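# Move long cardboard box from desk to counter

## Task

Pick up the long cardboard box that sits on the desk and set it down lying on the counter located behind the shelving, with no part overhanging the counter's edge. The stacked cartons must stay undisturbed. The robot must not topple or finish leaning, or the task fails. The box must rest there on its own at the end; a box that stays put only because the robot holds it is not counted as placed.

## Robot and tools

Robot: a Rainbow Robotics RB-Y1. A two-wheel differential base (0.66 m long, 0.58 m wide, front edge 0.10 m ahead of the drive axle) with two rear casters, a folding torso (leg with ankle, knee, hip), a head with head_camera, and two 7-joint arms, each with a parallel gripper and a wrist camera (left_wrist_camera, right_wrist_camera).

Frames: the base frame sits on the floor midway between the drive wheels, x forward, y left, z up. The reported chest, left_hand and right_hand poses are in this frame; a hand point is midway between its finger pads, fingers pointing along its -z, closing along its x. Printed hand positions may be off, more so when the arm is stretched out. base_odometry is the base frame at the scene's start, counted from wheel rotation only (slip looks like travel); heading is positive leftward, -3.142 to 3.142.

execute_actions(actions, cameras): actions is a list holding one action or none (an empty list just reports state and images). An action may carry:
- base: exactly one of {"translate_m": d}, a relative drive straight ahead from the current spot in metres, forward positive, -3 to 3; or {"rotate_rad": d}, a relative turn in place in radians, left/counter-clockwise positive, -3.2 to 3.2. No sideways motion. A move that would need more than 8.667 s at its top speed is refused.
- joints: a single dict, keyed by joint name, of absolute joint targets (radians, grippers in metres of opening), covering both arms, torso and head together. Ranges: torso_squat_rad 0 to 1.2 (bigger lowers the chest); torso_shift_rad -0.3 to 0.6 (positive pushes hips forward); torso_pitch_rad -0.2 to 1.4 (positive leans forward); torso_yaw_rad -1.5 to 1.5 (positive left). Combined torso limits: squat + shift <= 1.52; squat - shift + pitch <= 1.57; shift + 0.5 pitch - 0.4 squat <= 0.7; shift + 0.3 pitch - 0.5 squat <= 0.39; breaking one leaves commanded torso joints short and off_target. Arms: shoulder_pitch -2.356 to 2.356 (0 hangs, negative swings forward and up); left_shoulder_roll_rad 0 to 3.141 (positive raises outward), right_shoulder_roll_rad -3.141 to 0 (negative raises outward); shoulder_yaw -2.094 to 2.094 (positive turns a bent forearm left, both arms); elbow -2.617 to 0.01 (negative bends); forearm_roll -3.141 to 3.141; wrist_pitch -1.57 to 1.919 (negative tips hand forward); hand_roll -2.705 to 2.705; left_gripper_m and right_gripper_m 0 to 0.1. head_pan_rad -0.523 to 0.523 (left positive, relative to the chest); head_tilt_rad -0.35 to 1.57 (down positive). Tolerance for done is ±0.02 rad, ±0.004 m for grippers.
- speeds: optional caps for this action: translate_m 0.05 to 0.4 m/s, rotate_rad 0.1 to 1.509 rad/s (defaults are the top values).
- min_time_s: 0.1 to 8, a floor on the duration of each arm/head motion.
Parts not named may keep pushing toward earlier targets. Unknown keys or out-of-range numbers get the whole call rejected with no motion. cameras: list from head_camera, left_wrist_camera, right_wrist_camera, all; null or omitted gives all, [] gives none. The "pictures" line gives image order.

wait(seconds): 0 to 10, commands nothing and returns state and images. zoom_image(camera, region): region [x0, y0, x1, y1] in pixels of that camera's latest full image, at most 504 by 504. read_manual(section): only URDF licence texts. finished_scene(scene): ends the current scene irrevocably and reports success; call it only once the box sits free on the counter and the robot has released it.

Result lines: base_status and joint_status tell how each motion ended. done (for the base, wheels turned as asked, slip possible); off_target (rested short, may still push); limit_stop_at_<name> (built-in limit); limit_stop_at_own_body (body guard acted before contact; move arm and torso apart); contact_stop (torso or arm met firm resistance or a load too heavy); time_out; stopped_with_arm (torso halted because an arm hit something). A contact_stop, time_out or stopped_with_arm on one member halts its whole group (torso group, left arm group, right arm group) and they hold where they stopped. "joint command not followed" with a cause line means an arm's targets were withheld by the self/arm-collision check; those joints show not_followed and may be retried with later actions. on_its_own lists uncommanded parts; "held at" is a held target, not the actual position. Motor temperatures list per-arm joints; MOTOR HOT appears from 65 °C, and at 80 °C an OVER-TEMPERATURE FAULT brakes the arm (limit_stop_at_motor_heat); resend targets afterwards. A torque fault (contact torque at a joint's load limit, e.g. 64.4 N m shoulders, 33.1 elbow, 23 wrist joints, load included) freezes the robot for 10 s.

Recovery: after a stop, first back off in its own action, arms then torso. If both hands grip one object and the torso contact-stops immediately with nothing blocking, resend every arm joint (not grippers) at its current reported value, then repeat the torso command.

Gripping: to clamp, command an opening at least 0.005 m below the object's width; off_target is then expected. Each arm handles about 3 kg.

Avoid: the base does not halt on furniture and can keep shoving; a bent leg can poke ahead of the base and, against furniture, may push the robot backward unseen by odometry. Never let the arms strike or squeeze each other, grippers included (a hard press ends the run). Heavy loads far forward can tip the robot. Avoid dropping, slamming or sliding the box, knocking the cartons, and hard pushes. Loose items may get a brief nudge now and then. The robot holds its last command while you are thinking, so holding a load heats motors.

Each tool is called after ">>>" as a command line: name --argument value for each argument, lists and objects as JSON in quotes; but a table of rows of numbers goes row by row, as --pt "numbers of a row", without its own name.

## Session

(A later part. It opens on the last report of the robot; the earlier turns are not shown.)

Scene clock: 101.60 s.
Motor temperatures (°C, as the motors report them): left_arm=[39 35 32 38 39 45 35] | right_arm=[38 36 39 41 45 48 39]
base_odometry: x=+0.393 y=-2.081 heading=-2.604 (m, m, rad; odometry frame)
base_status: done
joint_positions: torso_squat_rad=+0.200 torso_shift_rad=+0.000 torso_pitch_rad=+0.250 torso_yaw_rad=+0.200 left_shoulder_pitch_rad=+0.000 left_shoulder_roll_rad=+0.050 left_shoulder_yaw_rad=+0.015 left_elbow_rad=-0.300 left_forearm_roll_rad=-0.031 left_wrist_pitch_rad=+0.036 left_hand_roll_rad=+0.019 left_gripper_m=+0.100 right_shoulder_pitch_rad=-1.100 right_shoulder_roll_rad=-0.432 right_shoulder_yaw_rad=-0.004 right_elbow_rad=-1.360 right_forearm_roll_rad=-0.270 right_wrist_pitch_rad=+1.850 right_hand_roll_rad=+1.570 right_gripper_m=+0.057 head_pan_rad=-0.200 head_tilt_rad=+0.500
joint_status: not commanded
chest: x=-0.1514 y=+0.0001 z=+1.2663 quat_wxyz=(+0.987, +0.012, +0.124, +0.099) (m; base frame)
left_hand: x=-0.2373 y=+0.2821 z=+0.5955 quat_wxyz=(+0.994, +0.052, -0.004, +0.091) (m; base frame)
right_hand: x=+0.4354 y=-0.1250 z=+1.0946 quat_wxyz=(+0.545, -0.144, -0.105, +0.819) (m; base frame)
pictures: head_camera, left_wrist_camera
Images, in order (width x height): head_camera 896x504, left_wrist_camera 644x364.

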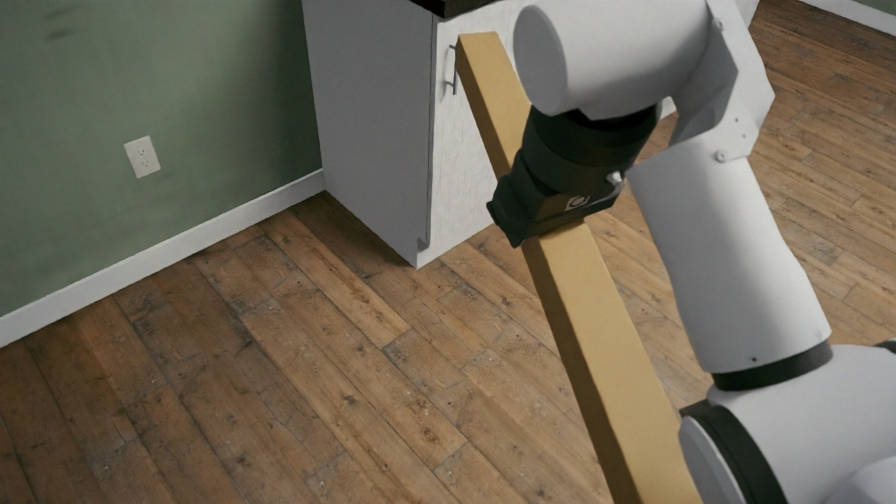

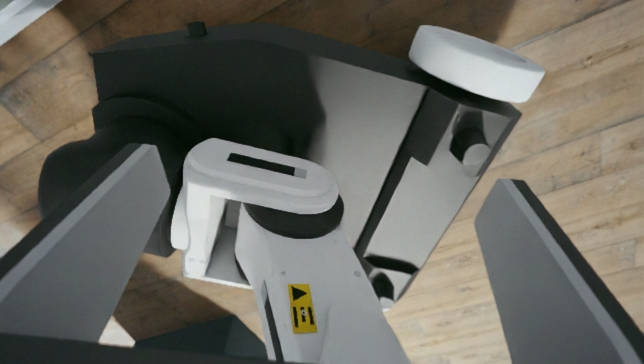

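>>> execute_actions --actions '[{"base":{"translate_m":0.15},"speeds":{"translate_m":0.25},"joints":{"torso_squat_rad":0.05}}]' --cameras '[]'

>>> execute_actions --actions '[{"base":{"rotate_rad":-0.45},"speeds":{"rotate_rad":0.3}}]' --cameras '["head_camera","left_wrist_camera"]'

Scene clock: 103.57 s.
Motor temperatures (°C, as the motors report them): left_arm=[39 35 32 38 39 45 35] | right_arm=[38 36 39 41 45 48 39]
base_odometry: x=+0.264 y=-2.158 heading=-2.605 (m, m, rad; odometry frame)
base_status: done
joint_positions: torso_squat_rad=+0.050 torso_shift_rad=+0.000 torso_pitch_rad=+0.250 torso_yaw_rad=+0.200 left_shoulder_pitch_rad=+0.000 left_shoulder_roll_rad=+0.050 left_shoulder_yaw_rad=+0.015 left_elbow_rad=-0.300 left_forearm_roll_rad=-0.031 left_wrist_pitch_rad=+0.036 left_hand_roll_rad=+0.019 left_gripper_m=+0.100 right_shoulder_pitch_rad=-1.100 right_shoulder_roll_rad=-0.432 right_shoulder_yaw_rad=-0.004 right_elbow_rad=-1.360 right_forearm_roll_rad=-0.270 right_wrist_pitch_rad=+1.850 right_hand_roll_rad=+1.570 right_gripper_m=+0.057 head_pan_rad=-0.200 head_tilt_rad=+0.500
joint_status: all done
chest: x=-0.1514 y=+0.0001 z=+1.2794 quat_wxyz=(+0.987, +0.012, +0.124, +0.099) (m; base frame)
left_hand: x=-0.2373 y=+0.2821 z=+0.6086 quat_wxyz=(+0.994, +0.052, -0.004, +0.091) (m; base frame)
right_hand: x=+0.4354 y=-0.1250 z=+1.1076 quat_wxyz=(+0.545, -0.144, -0.105, +0.819) (m; base frame)
pictures: none
No camera images: the call's "cameras" was empty. Leave "cameras" out to get every camera's image.

Scene clock: 106.13 s.
Motor temperatures (°C, as the motors report them): left_arm=[39 35 32 38 39 45 35] | right_arm=[38 36 39 41 45 48 39]
base_odometry: x=+0.264 y=-2.158 heading=-3.054 (m, m, rad; odometry frame)
base_status: done
joint_positions: torso_squat_rad=+0.050 torso_shift_rad=+0.000 torso_pitch_rad=+0.250 torso_yaw_rad=+0.200 left_shoulder_pitch_rad=+0.000 left_shoulder_roll_rad=+0.050 left_shoulder_yaw_rad=+0.015 left_elbow_rad=-0.300 left_forearm_roll_rad=-0.031 left_wrist_pitch_rad=+0.036 left_hand_roll_rad=+0.019 left_gripper_m=+0.100 right_shoulder_pitch_rad=-1.100 right_shoulder_roll_rad=-0.432 right_shoulder_yaw_rad=-0.004 right_elbow_rad=-1.360 right_forearm_roll_rad=-0.270 right_wrist_pitch_rad=+1.850 right_hand_roll_rad=+1.570 right_gripper_m=+0.057 head_pan_rad=-0.200 head_tilt_rad=+0.500
joint_status: not commanded
chest: x=-0.1514 y=+0.0002 z=+1.2794 quat_wxyz=(+0.987, +0.012, +0.124, +0.099) (m; base frame)
left_hand: x=-0.2373 y=+0.2821 z=+0.6086 quat_wxyz=(+0.994, +0.052, -0.004, +0.091) (m; base frame)
right_hand: x=+0.4354 y=-0.1250 z=+1.1076 quat_wxyz=(+0.545, -0.144, -0.105, +0.819) (m; base frame)
pictures: head_camera, left_wrist_camera
Images, in order (width x height): head_camera 896x504, left_wrist_camera 644x364.

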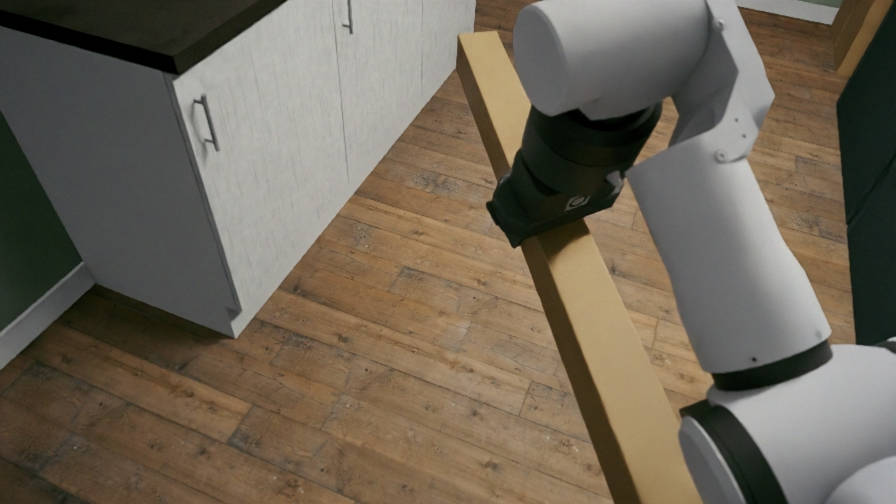

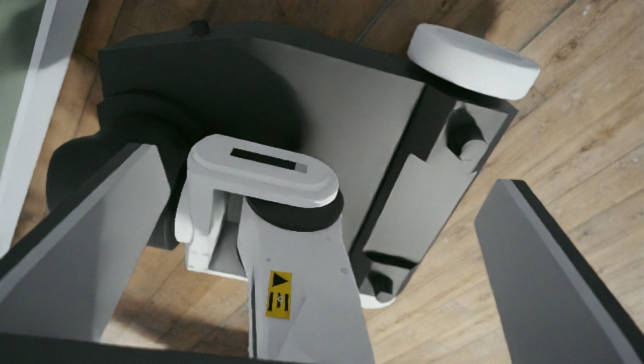

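>>> execute_actions --actions '[{"base":{"translate_m":0.8},"speeds":{"translate_m":0.3},"joints":{"head_pan_rad":0.0}}]' --cameras '["head_camera"]'

Scene clock: 110.23 s.
Motor temperatures (°C, as the motors report them): left_arm=[39 35 32 38 39 45 35] | right_arm=[38 36 39 42 45 48 39]
base_odometry: x=-0.533 y=-2.227 heading=-3.055 (m, m, rad; odometry frame)
base_status: done
joint_positions: torso_squat_rad=+0.050 torso_shift_rad=+0.000 torso_pitch_rad=+0.250 torso_yaw_rad=+0.200 left_shoulder_pitch_rad=+0.000 left_shoulder_roll_rad=+0.050 left_shoulder_yaw_rad=+0.015 left_elbow_rad=-0.300 left_forearm_roll_rad=-0.031 left_wrist_pitch_rad=+0.036 left_hand_roll_rad=+0.019 left_gripper_m=+0.100 right_shoulder_pitch_rad=-1.100 right_shoulder_roll_rad=-0.432 right_shoulder_yaw_rad=-0.004 right_elbow_rad=-1.360 right_forearm_roll_rad=-0.270 right_wrist_pitch_rad=+1.850 right_hand_roll_rad=+1.570 right_gripper_m=+0.057 head_pan_rad=+0.000 head_tilt_rad=+0.500
joint_status: all done
chest: x=-0.1514 y=+0.0002 z=+1.2794 quat_wxyz=(+0.987, +0.012, +0.124, +0.099) (m; base frame)
left_hand: x=-0.2373 y=+0.2821 z=+0.6086 quat_wxyz=(+0.994, +0.052, -0.004, +0.091) (m; base frame)
right_hand: x=+0.4354 y=-0.1250 z=+1.1076 quat_wxyz=(+0.545, -0.144, -0.105, +0.819) (m; base frame)
pictures: head_camera
Images, in order (width x height): head_camera 896x504.

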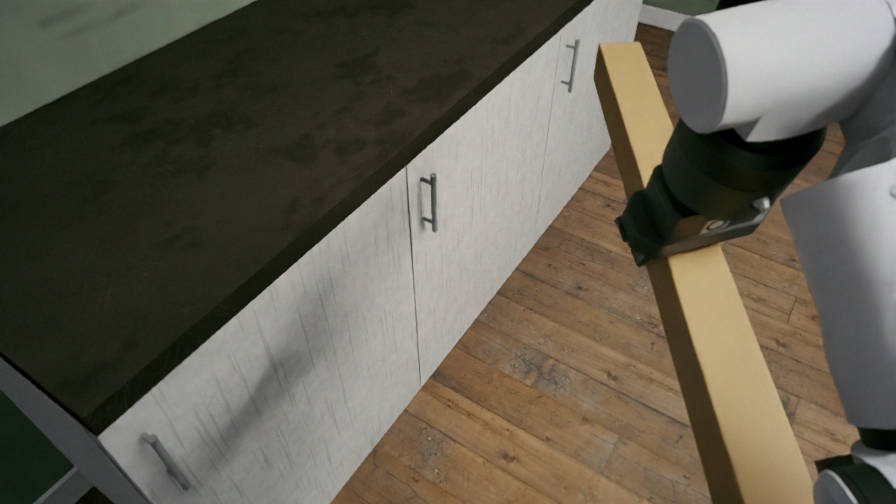

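>>> execute_actions --actions '[{"base":{"rotate_rad":-0.36},"speeds":{"rotate_rad":0.4},"joints":{"torso_yaw_rad":0.0}}]' --cameras '[]'

>>> execute_actions --actions '[{"base":{"translate_m":0.6},"speeds":{"translate_m":0.3},"joints":{"head_pan_rad":0.4,"head_tilt_rad":0.7}}]' --cameras '["head_camera","left_wrist_camera"]'

Scene clock: 112.33 s.
Motor temperatures (°C, as the motors report them): left_arm=[39 35 32 38 39 45 35] | right_arm=[38 36 39 42 45 48 39]
base_odometry: x=-0.533 y=-2.227 heading=+2.869 (m, m, rad; odometry frame)
base_status: done
joint_positions: torso_squat_rad=+0.050 torso_shift_rad=+0.000 torso_pitch_rad=+0.250 torso_yaw_rad=+0.000 left_shoulder_pitch_rad=+0.000 left_shoulder_roll_rad=+0.050 left_shoulder_yaw_rad=+0.015 left_elbow_rad=-0.300 left_forearm_roll_rad=-0.031 left_wrist_pitch_rad=+0.036 left_hand_roll_rad=+0.019 left_gripper_m=+0.100 right_shoulder_pitch_rad=-1.100 right_shoulder_roll_rad=-0.432 right_shoulder_yaw_rad=-0.004 right_elbow_rad=-1.360 right_forearm_roll_rad=-0.270 right_wrist_pitch_rad=+1.850 right_hand_roll_rad=+1.570 right_gripper_m=+0.057 head_pan_rad=+0.000 head_tilt_rad=+0.500
joint_status: all done
chest: x=-0.1514 y=+0.0001 z=+1.2794 quat_wxyz=(+0.992, +0.000, +0.125, +0.000) (m; base frame)
left_hand: x=-0.1847 y=+0.2600 z=+0.5952 quat_wxyz=(+1.000, +0.027, -0.007, -0.005) (m; base frame)
right_hand: x=+0.3994 y=-0.2438 z=+1.1168 quat_wxyz=(+0.618, -0.167, -0.070, +0.765) (m; base frame)
pictures: none
No camera images: the call's "cameras" was empty. Leave "cameras" out to get every camera's image.

Scene clock: 115.57 s.
Motor temperatures (°C, as the motors report them): left_arm=[39 35 32 38 39 45 35] | right_arm=[38 36 39 42 45 48 39]
base_odometry: x=-1.110 y=-2.065 heading=+2.868 (m, m, rad; odometry frame)
base_status: done
joint_positions: torso_squat_rad=+0.050 torso_shift_rad=+0.000 torso_pitch_rad=+0.250 torso_yaw_rad=+0.000 left_shoulder_pitch_rad=+0.000 left_shoulder_roll_rad=+0.050 left_shoulder_yaw_rad=+0.015 left_elbow_rad=-0.300 left_forearm_roll_rad=-0.031 left_wrist_pitch_rad=+0.036 left_hand_roll_rad=+0.019 left_gripper_m=+0.100 right_shoulder_pitch_rad=-1.100 right_shoulder_roll_rad=-0.432 right_shoulder_yaw_rad=-0.004 right_elbow_rad=-1.360 right_forearm_roll_rad=-0.270 right_wrist_pitch_rad=+1.850 right_hand_roll_rad=+1.570 right_gripper_m=+0.057 head_pan_rad=+0.400 head_tilt_rad=+0.700
joint_status: all done
chest: x=-0.1514 y=+0.0001 z=+1.2794 quat_wxyz=(+0.992, +0.000, +0.125, +0.000) (m; base frame)
left_hand: x=-0.1846 y=+0.2600 z=+0.5952 quat_wxyz=(+1.000, +0.027, -0.007, -0.005) (m; base frame)
right_hand: x=+0.3994 y=-0.2438 z=+1.1168 quat_wxyz=(+0.618, -0.167, -0.070, +0.765) (m; base frame)
pictures: head_camera, left_wrist_camera
Images, in order (width x height): head_camera 896x504, left_wrist_camera 644x364.

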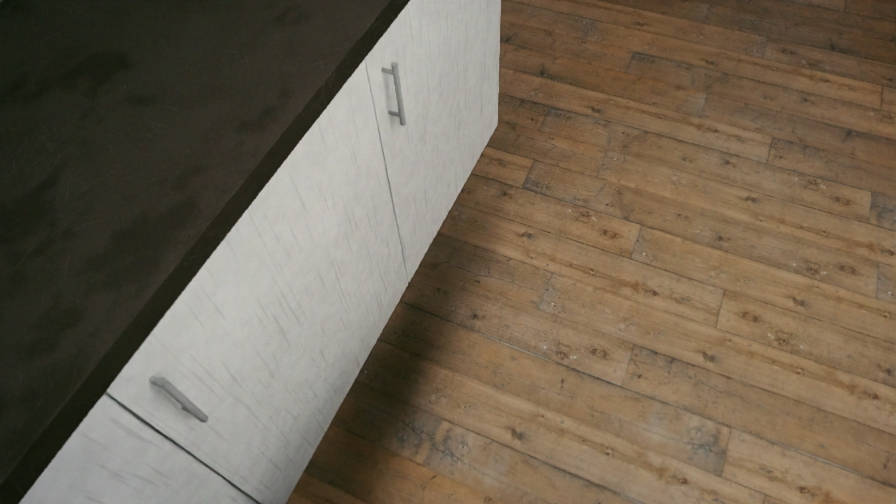

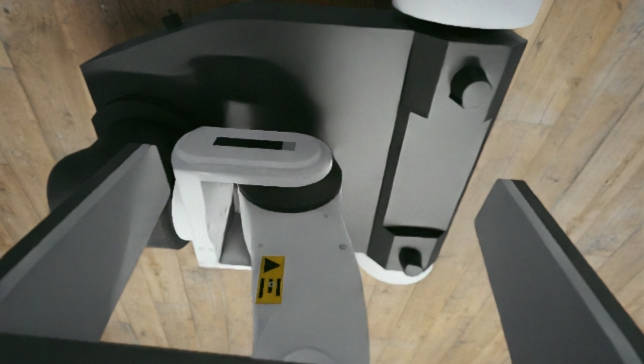

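>>> execute_actions --actions '[{"joints":{"torso_squat_rad":0.1,"right_shoulder_pitch_rad":-1.72,"right_shoulder_roll_rad":-0.3,"right_elbow_rad":-0.3,"right_forearm_roll_rad":-0.27,"right_wrist_pitch_rad":1.8,"head_pan_rad":0,"head_tilt_rad":0.2},"min_time_s":2}]' --cameras '["head_camera"]'

>>> execute_actions --actions '[{"joints":{"right_hand_roll_rad":-0.12},"min_time_s":2}]' --cameras '["head_camera"]'

Scene clock: 118.00 s.
Motor temperatures (°C, as the motors report them): left_arm=[39 35 32 38 39 45 35] | right_arm=[38 36 39 42 45 48 39]
base_odometry: x=-1.110 y=-2.065 heading=+2.868 (m, m, rad; odometry frame)
base_status: not commanded
joint_positions: torso_squat_rad=+0.100 torso_shift_rad=+0.000 torso_pitch_rad=+0.250 torso_yaw_rad=+0.000 left_shoulder_pitch_rad=+0.000 left_shoulder_roll_rad=+0.050 left_shoulder_yaw_rad=+0.015 left_elbow_rad=-0.300 left_forearm_roll_rad=-0.031 left_wrist_pitch_rad=+0.036 left_hand_roll_rad=+0.019 left_gripper_m=+0.100 right_shoulder_pitch_rad=-1.720 right_shoulder_roll_rad=-0.300 right_shoulder_yaw_rad=-0.004 right_elbow_rad=-0.300 right_forearm_roll_rad=-0.270 right_wrist_pitch_rad=+1.800 right_hand_roll_rad=+1.570 right_gripper_m=+0.057 head_pan_rad=+0.000 head_tilt_rad=+0.200
joint_status: all done
chest: x=-0.1515 y=+0.0001 z=+1.2768 quat_wxyz=(+0.992, +0.000, +0.125, +0.000) (m; base frame)
left_hand: x=-0.1846 y=+0.2600 z=+0.5925 quat_wxyz=(+1.000, +0.027, -0.007, -0.005) (m; base frame)
right_hand: x=+0.3846 y=-0.1599 z=+1.1307 quat_wxyz=(+0.639, -0.001, +0.047, +0.768) (m; base frame)
pictures: head_camera
Images, in order (width x height): head_camera 896x504.

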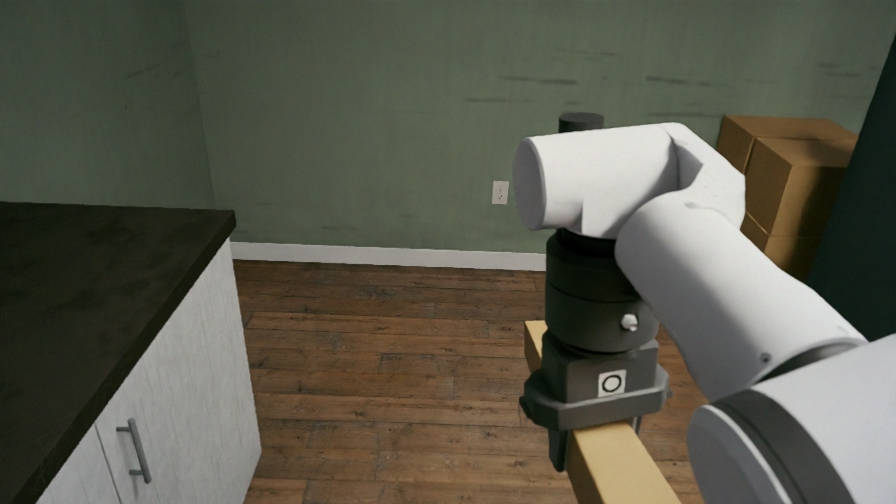

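Scene clock: 120.30 s.
Motor temperatures (°C, as the motors report them): left_arm=[39 35 32 38 39 45 35] | right_arm=[38 36 39 41 45 48 39]
base_odometry: x=-1.110 y=-2.065 heading=+2.868 (m, m, rad; odometry frame)
base_status: not commanded
joint_positions: torso_squat_rad=+0.100 torso_shift_rad=+0.000 torso_pitch_rad=+0.250 torso_yaw_rad=+0.000 left_shoulder_pitch_rad=+0.000 left_shoulder_roll_rad=+0.050 left_shoulder_yaw_rad=+0.015 left_elbow_rad=-0.300 left_forearm_roll_rad=-0.031 left_wrist_pitch_rad=+0.036 left_hand_roll_rad=+0.019 left_gripper_m=+0.100 right_shoulder_pitch_rad=-1.720 right_shoulder_roll_rad=-0.300 right_shoulder_yaw_rad=-0.004 right_elbow_rad=-0.300 right_forearm_roll_rad=-0.270 right_wrist_pitch_rad=+1.800 right_hand_roll_rad=-0.120 right_gripper_m=+0.057 head_pan_rad=+0.000 head_tilt_rad=+0.200
joint_status: all done
chest: x=-0.1515 y=+0.0001 z=+1.2768 quat_wxyz=(+0.992, +0.000, +0.125, +0.000) (m; base frame)
left_hand: x=-0.1846 y=+0.2600 z=+0.5925 quat_wxyz=(+1.000, +0.027, -0.007, -0.005) (m; base frame)
right_hand: x=+0.3846 y=-0.1599 z=+1.1307 quat_wxyz=(+0.998, -0.036, +0.030, +0.031) (m; base frame)
pictures: head_camera
Images, in order (width x height): head_camera 896x504.

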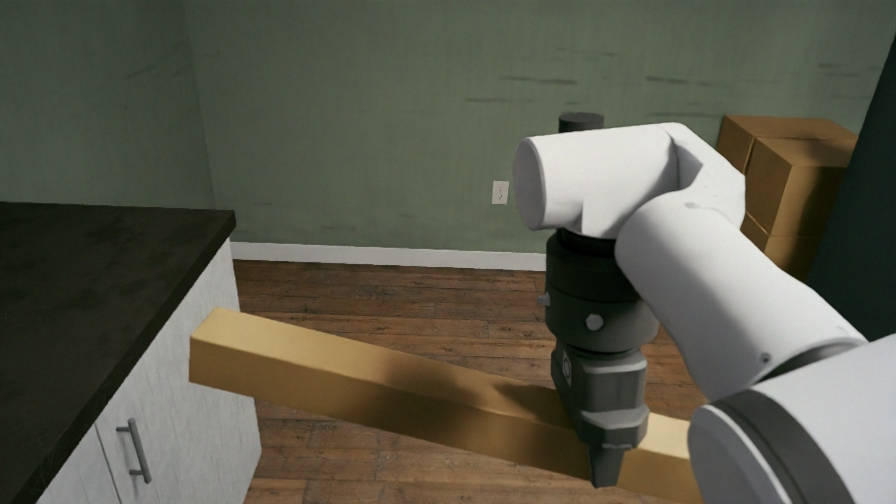

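>>> execute_actions --actions '[{"base":{"rotate_rad":1.57},"speeds":{"rotate_rad":0.5},"joints":{"head_tilt_rad":0.45}}]' --cameras '["head_camera","right_wrist_camera"]'

Scene clock: 124.83 s.
Motor temperatures (°C, as the motors report them): left_arm=[39 35 32 38 39 45 35] | right_arm=[38 36 39 41 45 48 39]
base_odometry: x=-1.110 y=-2.065 heading=-1.845 (m, m, rad; odometry frame)
base_status: done
joint_positions: torso_squat_rad=+0.100 torso_shift_rad=+0.000 torso_pitch_rad=+0.250 torso_yaw_rad=+0.000 left_shoulder_pitch_rad=+0.000 left_shoulder_roll_rad=+0.050 left_shoulder_yaw_rad=+0.015 left_elbow_rad=-0.300 left_forearm_roll_rad=-0.031 left_wrist_pitch_rad=+0.036 left_hand_roll_rad=+0.019 left_gripper_m=+0.100 right_shoulder_pitch_rad=-1.720 right_shoulder_roll_rad=-0.300 right_shoulder_yaw_rad=-0.004 right_elbow_rad=-0.300 right_forearm_roll_rad=-0.270 right_wrist_pitch_rad=+1.800 right_hand_roll_rad=-0.120 right_gripper_m=+0.057 head_pan_rad=+0.000 head_tilt_rad=+0.450
joint_status: all done
chest: x=-0.1515 y=+0.0002 z=+1.2768 quat_wxyz=(+0.992, +0.000, +0.125, +0.000) (m; base frame)
left_hand: x=-0.1846 y=+0.2601 z=+0.5925 quat_wxyz=(+1.000, +0.027, -0.007, -0.005) (m; base frame)
right_hand: x=+0.3846 y=-0.1598 z=+1.1306 quat_wxyz=(+0.998, -0.036, +0.030, +0.031) (m; base frame)
pictures: head_camera, right_wrist_camera
Images, in order (width x height): head_camera 896x504, right_wrist_camera 644x364.

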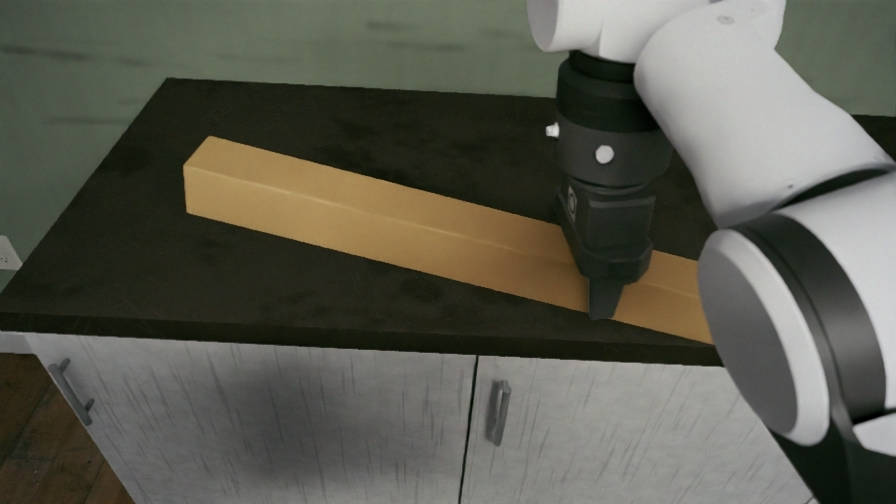

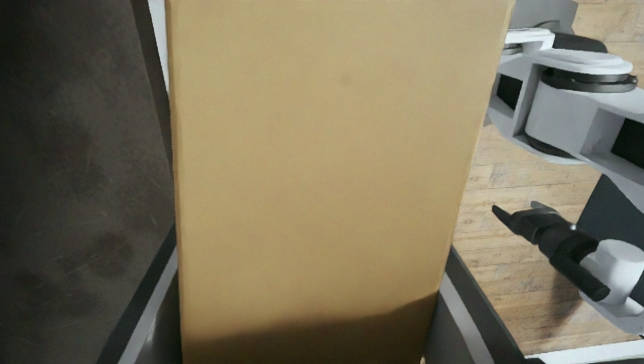

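>>> execute_actions --actions '[{"base":{"translate_m":0.24},"speeds":{"translate_m":0.15},"joints":{"head_tilt_rad":0.7}}]' --cameras '["head_camera","right_wrist_camera"]'

Scene clock: 127.53 s.
Motor temperatures (°C, as the motors report them): left_arm=[39 35 32 38 39 45 35] | right_arm=[38 36 39 41 45 48 39]
base_odometry: x=-1.175 y=-2.296 heading=-1.845 (m, m, rad; odometry frame)
base_status: done
joint_positions: torso_squat_rad=+0.100 torso_shift_rad=+0.000 torso_pitch_rad=+0.250 torso_yaw_rad=+0.000 left_shoulder_pitch_rad=+0.000 left_shoulder_roll_rad=+0.050 left_shoulder_yaw_rad=+0.015 left_elbow_rad=-0.300 left_forearm_roll_rad=-0.031 left_wrist_pitch_rad=+0.036 left_hand_roll_rad=+0.019 left_gripper_m=+0.100 right_shoulder_pitch_rad=-1.720 right_shoulder_roll_rad=-0.300 right_shoulder_yaw_rad=-0.004 right_elbow_rad=-0.300 right_forearm_roll_rad=-0.270 right_wrist_pitch_rad=+1.800 right_hand_roll_rad=-0.120 right_gripper_m=+0.057 head_pan_rad=+0.000 head_tilt_rad=+0.700
joint_status: all done
chest: x=-0.1514 y=+0.0002 z=+1.2768 quat_wxyz=(+0.992, +0.000, +0.125, +0.000) (m; base frame)
left_hand: x=-0.1846 y=+0.2601 z=+0.5925 quat_wxyz=(+1.000, +0.027, -0.007, -0.005) (m; base frame)
right_hand: x=+0.3846 y=-0.1598 z=+1.1306 quat_wxyz=(+0.998, -0.036, +0.030, +0.031) (m; base frame)
pictures: head_camera, right_wrist_camera
Images, in order (width x height): head_camera 896x504, right_wrist_camera 644x364.

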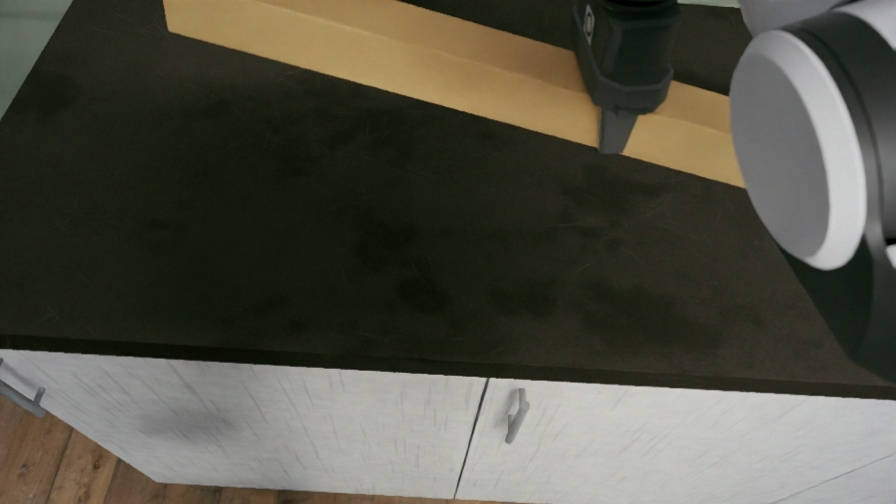

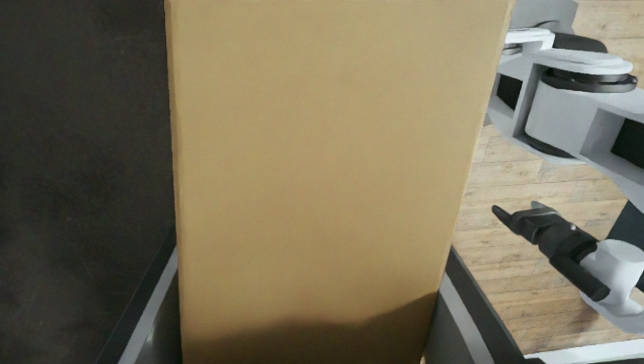

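>>> execute_actions --actions '[{"joints":{"right_shoulder_pitch_rad":-1.25,"right_elbow_rad":-0.75},"min_time_s":2}]' --cameras '["head_camera"]'

Scene clock: 129.93 s.
Motor temperatures (°C, as the motors report them): left_arm=[39 35 32 38 39 45 35] | right_arm=[38 36 39 42 45 48 39]
base_odometry: x=-1.175 y=-2.296 heading=-1.845 (m, m, rad; odometry frame)
base_status: not commanded
joint_positions: torso_squat_rad=+0.100 torso_shift_rad=+0.000 torso_pitch_rad=+0.250 torso_yaw_rad=+0.000 left_shoulder_pitch_rad=+0.000 left_shoulder_roll_rad=+0.050 left_shoulder_yaw_rad=+0.015 left_elbow_rad=-0.300 left_forearm_roll_rad=-0.031 left_wrist_pitch_rad=+0.036 left_hand_roll_rad=+0.019 left_gripper_m=+0.100 right_shoulder_pitch_rad=-1.250 right_shoulder_roll_rad=-0.300 right_shoulder_yaw_rad=-0.004 right_elbow_rad=-0.750 right_forearm_roll_rad=-0.270 right_wrist_pitch_rad=+1.800 right_hand_roll_rad=-0.120 right_gripper_m=+0.057 head_pan_rad=+0.000 head_tilt_rad=+0.700
joint_status: all done
chest: x=-0.1514 y=+0.0002 z=+1.2768 quat_wxyz=(+0.992, +0.000, +0.125, +0.000) (m; base frame)
left_hand: x=-0.1846 y=+0.2601 z=+0.5925 quat_wxyz=(+1.000, +0.027, -0.007, -0.005) (m; base frame)
right_hand: x=+0.3544 y=-0.2036 z=+1.0085 quat_wxyz=(+0.999, -0.026, +0.039, +0.024) (m; base frame)
pictures: head_camera
Images, in order (width x height): head_camera 896x504.

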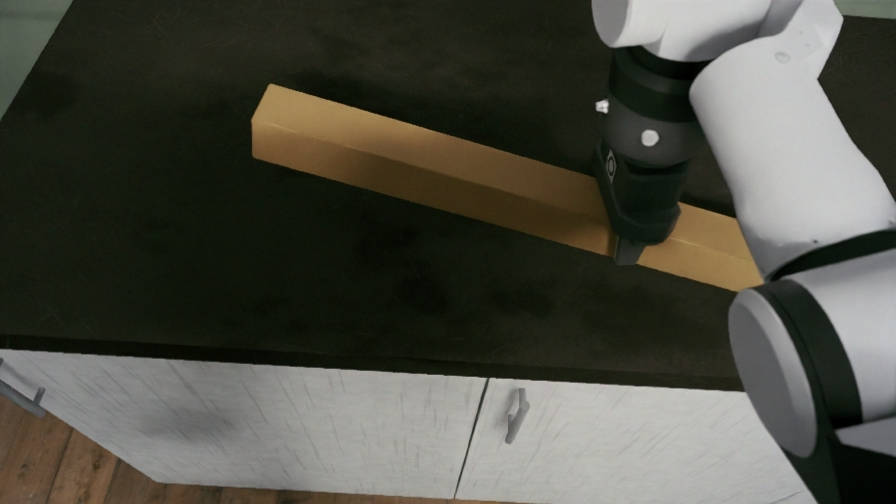

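>>> execute_actions --actions '[{"base":{"translate_m":0.04},"speeds":{"translate_m":0.1},"joints":{"right_shoulder_pitch_rad":-1.13,"right_elbow_rad":-0.85},"min_time_s":2}]' --cameras '["head_camera","right_wrist_camera"]'

Scene clock: 132.30 s.
Motor temperatures (°C, as the motors report them): left_arm=[39 35 32 38 39 45 35] | right_arm=[38 36 39 42 45 48 39]
base_odometry: x=-1.186 y=-2.335 heading=-1.845 (m, m, rad; odometry frame)
base_status: done
joint_positions: torso_squat_rad=+0.100 torso_shift_rad=+0.000 torso_pitch_rad=+0.250 torso_yaw_rad=+0.000 left_shoulder_pitch_rad=+0.000 left_shoulder_roll_rad=+0.050 left_shoulder_yaw_rad=+0.015 left_elbow_rad=-0.300 left_forearm_roll_rad=-0.031 left_wrist_pitch_rad=+0.036 left_hand_roll_rad=+0.019 left_gripper_m=+0.100 right_shoulder_pitch_rad=-1.130 right_shoulder_roll_rad=-0.300 right_shoulder_yaw_rad=-0.004 right_elbow_rad=-0.850 right_forearm_roll_rad=-0.270 right_wrist_pitch_rad=+1.800 right_hand_roll_rad=-0.120 right_gripper_m=+0.054 head_pan_rad=+0.000 head_tilt_rad=+0.700
joint_status: all done
chest: x=-0.1514 y=+0.0002 z=+1.2768 quat_wxyz=(+0.992, +0.000, +0.125, +0.000) (m; base frame)
left_hand: x=-0.1846 y=+0.2601 z=+0.5925 quat_wxyz=(+1.000, +0.027, -0.007, -0.005) (m; base frame)
right_hand: x=+0.3345 y=-0.2164 z=+0.9773 quat_wxyz=(+0.998, -0.024, +0.048, +0.020) (m; base frame)
pictures: head_camera, right_wrist_camera
Images, in order (width x height): head_camera 896x504, right_wrist_camera 644x364.

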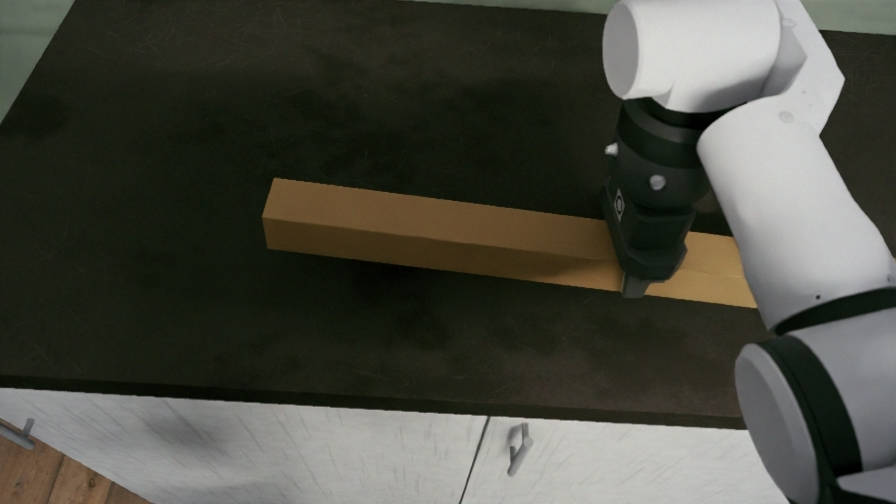

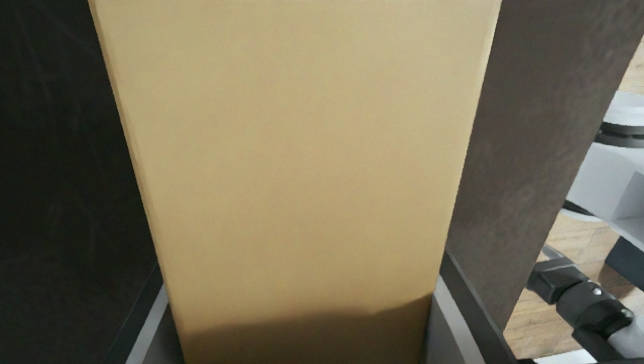

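Leveling out. Slightly lower, then release.

>>> execute_actions --actions '[{"joints":{"right_shoulder_pitch_rad":-1.105,"right_elbow_rad":-0.865},"min_time_s":1}]' --cameras '["head_camera"]'

>>> execute_actions --actions '[{"joints":{"right_gripper_m":0.1}}]' --cameras '["head_camera"]'

>>> execute_actions --actions '[{"joints":{"right_shoulder_pitch_rad":-1.6,"right_elbow_rad":-0.5},"min_time_s":1.2}]' --cameras '["head_camera"]'

>>> execute_actions --actions '[{"base":{"translate_m":-0.25},"joints":{"head_tilt_rad":0.5,"head_pan_rad":-0.25}}]' --cameras '["head_camera"]'

Scene clock: 133.80 s.
Motor temperatures (°C, as the motors report them): left_arm=[39 35 32 38 39 45 35] | right_arm=[38 36 39 42 45 48 39]
base_odometry: x=-1.186 y=-2.335 heading=-1.845 (m, m, rad; odometry frame)
base_status: not commanded
joint_positions: torso_squat_rad=+0.100 torso_shift_rad=+0.000 torso_pitch_rad=+0.250 torso_yaw_rad=+0.000 left_shoulder_pitch_rad=+0.000 left_shoulder_roll_rad=+0.050 left_shoulder_yaw_rad=+0.015 left_elbow_rad=-0.300 left_forearm_roll_rad=-0.031 left_wrist_pitch_rad=+0.036 left_hand_roll_rad=+0.019 left_gripper_m=+0.100 right_shoulder_pitch_rad=-1.105 right_shoulder_roll_rad=-0.300 right_shoulder_yaw_rad=-0.004 right_elbow_rad=-0.865 right_forearm_roll_rad=-0.270 right_wrist_pitch_rad=+1.800 right_hand_roll_rad=-0.120 right_gripper_m=+0.054 head_pan_rad=+0.000 head_tilt_rad=+0.700
joint_status: all done
chest: x=-0.1514 y=+0.0002 z=+1.2768 quat_wxyz=(+0.992, +0.000, +0.125, +0.000) (m; base frame)
left_hand: x=-0.1846 y=+0.2601 z=+0.5925 quat_wxyz=(+1.000, +0.027, -0.007, -0.005) (m; base frame)
right_hand: x=+0.3287 y=-0.2196 z=+0.9697 quat_wxyz=(+0.998, -0.024, +0.053, +0.018) (m; base frame)
pictures: head_camera
Images, in order (width x height): head_camera 896x504.

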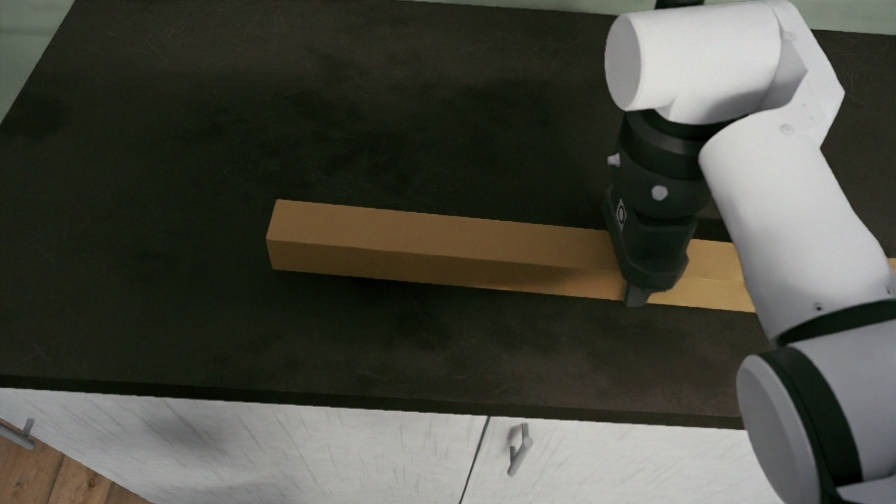

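Scene clock: 135.00 s.
Motor temperatures (°C, as the motors report them): left_arm=[39 35 32 38 39 45 35] | right_arm=[38 36 39 42 45 48 39]
base_odometry: x=-1.186 y=-2.335 heading=-1.845 (m, m, rad; odometry frame)
base_status: not commanded
joint_positions: torso_squat_rad=+0.100 torso_shift_rad=+0.000 torso_pitch_rad=+0.250 torso_yaw_rad=+0.000 left_shoulder_pitch_rad=+0.000 left_shoulder_roll_rad=+0.050 left_shoulder_yaw_rad=+0.015 left_elbow_rad=-0.300 left_forearm_roll_rad=-0.031 left_wrist_pitch_rad=+0.036 left_hand_roll_rad=+0.019 left_gripper_m=+0.100 right_shoulder_pitch_rad=-1.105 right_shoulder_roll_rad=-0.300 right_shoulder_yaw_rad=-0.004 right_elbow_rad=-0.865 right_forearm_roll_rad=-0.270 right_wrist_pitch_rad=+1.800 right_hand_roll_rad=-0.120 right_gripper_m=+0.100 head_pan_rad=+0.000 head_tilt_rad=+0.700
joint_status: all done
chest: x=-0.1514 y=+0.0002 z=+1.2768 quat_wxyz=(+0.992, +0.000, +0.125, +0.000) (m; base frame)
left_hand: x=-0.1846 y=+0.2601 z=+0.5925 quat_wxyz=(+1.000, +0.027, -0.007, -0.005) (m; base frame)
right_hand: x=+0.3287 y=-0.2196 z=+0.9697 quat_wxyz=(+0.998, -0.024, +0.053, +0.018) (m; base frame)
pictures: head_camera
Images, in order (width x height): head_camera 896x504.

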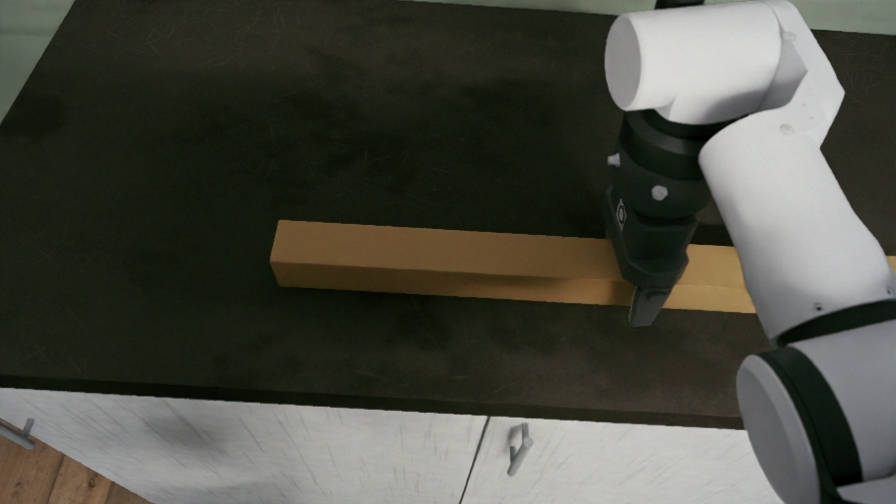

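Scene clock: 136.50 s.
Motor temperatures (°C, as the motors report them): left_arm=[39 35 32 38 39 45 35] | right_arm=[38 36 39 42 45 48 39]
base_odometry: x=-1.186 y=-2.335 heading=-1.845 (m, m, rad; odometry frame)
base_status: not commanded
joint_positions: torso_squat_rad=+0.100 torso_shift_rad=+0.000 torso_pitch_rad=+0.250 torso_yaw_rad=+0.000 left_shoulder_pitch_rad=+0.000 left_shoulder_roll_rad=+0.050 left_shoulder_yaw_rad=+0.015 left_elbow_rad=-0.300 left_forearm_roll_rad=-0.031 left_wrist_pitch_rad=+0.036 left_hand_roll_rad=+0.019 left_gripper_m=+0.100 right_shoulder_pitch_rad=-1.600 right_shoulder_roll_rad=-0.300 right_shoulder_yaw_rad=-0.004 right_elbow_rad=-0.500 right_forearm_roll_rad=-0.270 right_wrist_pitch_rad=+1.800 right_hand_roll_rad=-0.120 right_gripper_m=+0.100 head_pan_rad=+0.000 head_tilt_rad=+0.700
joint_status: all done
chest: x=-0.1514 y=+0.0002 z=+1.2768 quat_wxyz=(+0.992, +0.000, +0.125, +0.000) (m; base frame)
left_hand: x=-0.1846 y=+0.2601 z=+0.5925 quat_wxyz=(+1.000, +0.027, -0.007, -0.005) (m; base frame)
right_hand: x=+0.3985 y=-0.1616 z=+1.1184 quat_wxyz=(+0.999, -0.029, -0.008, +0.042) (m; base frame)
pictures: head_camera
Images, in order (width x height): head_camera 896x504.

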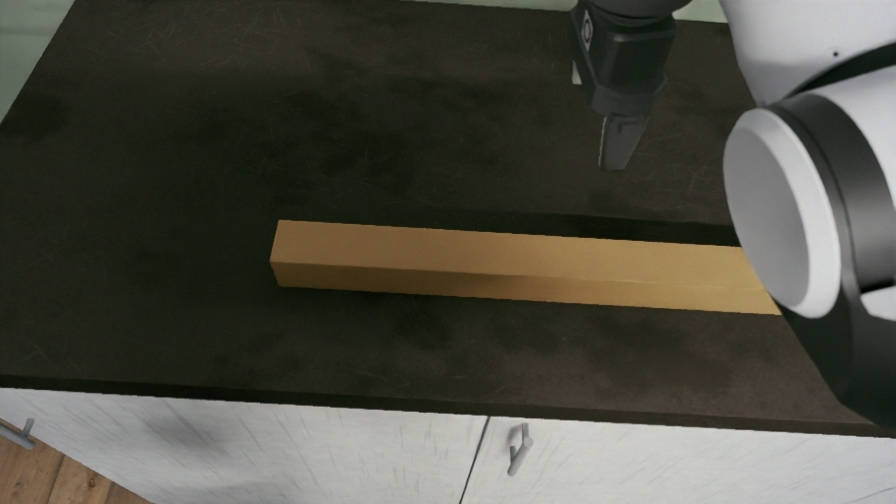

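Scene clock: 138.67 s.
Motor temperatures (°C, as the motors report them): left_arm=[39 35 32 38 39 45 35] | right_arm=[38 36 39 42 45 48 39]
base_odometry: x=-1.118 y=-2.094 heading=-1.844 (m, m, rad; odometry frame)
base_status: done
joint_positions: torso_squat_rad=+0.100 torso_shift_rad=+0.000 torso_pitch_rad=+0.250 torso_yaw_rad=+0.000 left_shoulder_pitch_rad=+0.000 left_shoulder_roll_rad=+0.050 left_shoulder_yaw_rad=+0.015 left_elbow_rad=-0.300 left_forearm_roll_rad=-0.031 left_wrist_pitch_rad=+0.036 left_hand_roll_rad=+0.019 left_gripper_m=+0.100 right_shoulder_pitch_rad=-1.600 right_shoulder_roll_rad=-0.300 right_shoulder_yaw_rad=-0.004 right_elbow_rad=-0.500 right_forearm_roll_rad=-0.270 right_wrist_pitch_rad=+1.800 right_hand_roll_rad=-0.120 right_gripper_m=+0.100 head_pan_rad=-0.250 head_tilt_rad=+0.500
joint_status: all done
chest: x=-0.1515 y=+0.0002 z=+1.2768 quat_wxyz=(+0.992, +0.000, +0.125, +0.000) (m; base frame)
left_hand: x=-0.1847 y=+0.2601 z=+0.5925 quat_wxyz=(+1.000, +0.027, -0.007, -0.005) (m; base frame)
right_hand: x=+0.3984 y=-0.1616 z=+1.1185 quat_wxyz=(+0.999, -0.029, -0.008, +0.042) (m; base frame)
pictures: head_camera
Images, in order (width x height): head_camera 896x504.

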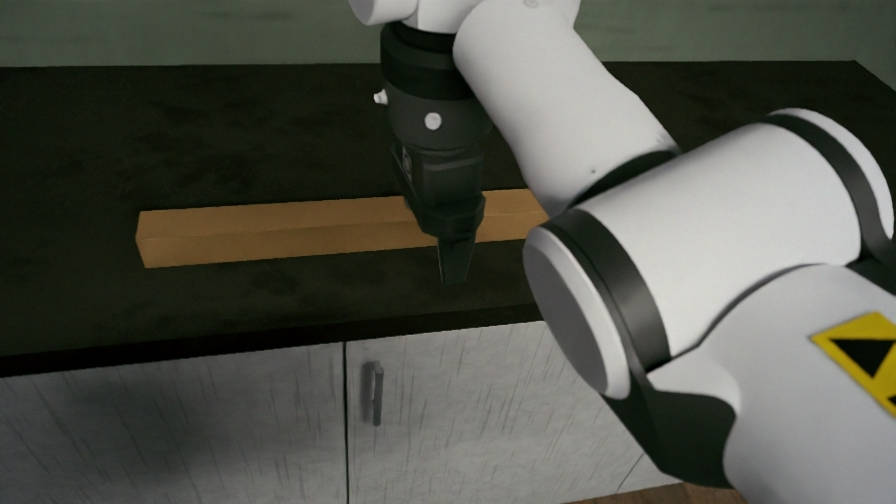

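Box lies parallel to the edge, well inside.

>>> finished_scene --scene 2

The scene is finished: the task was done.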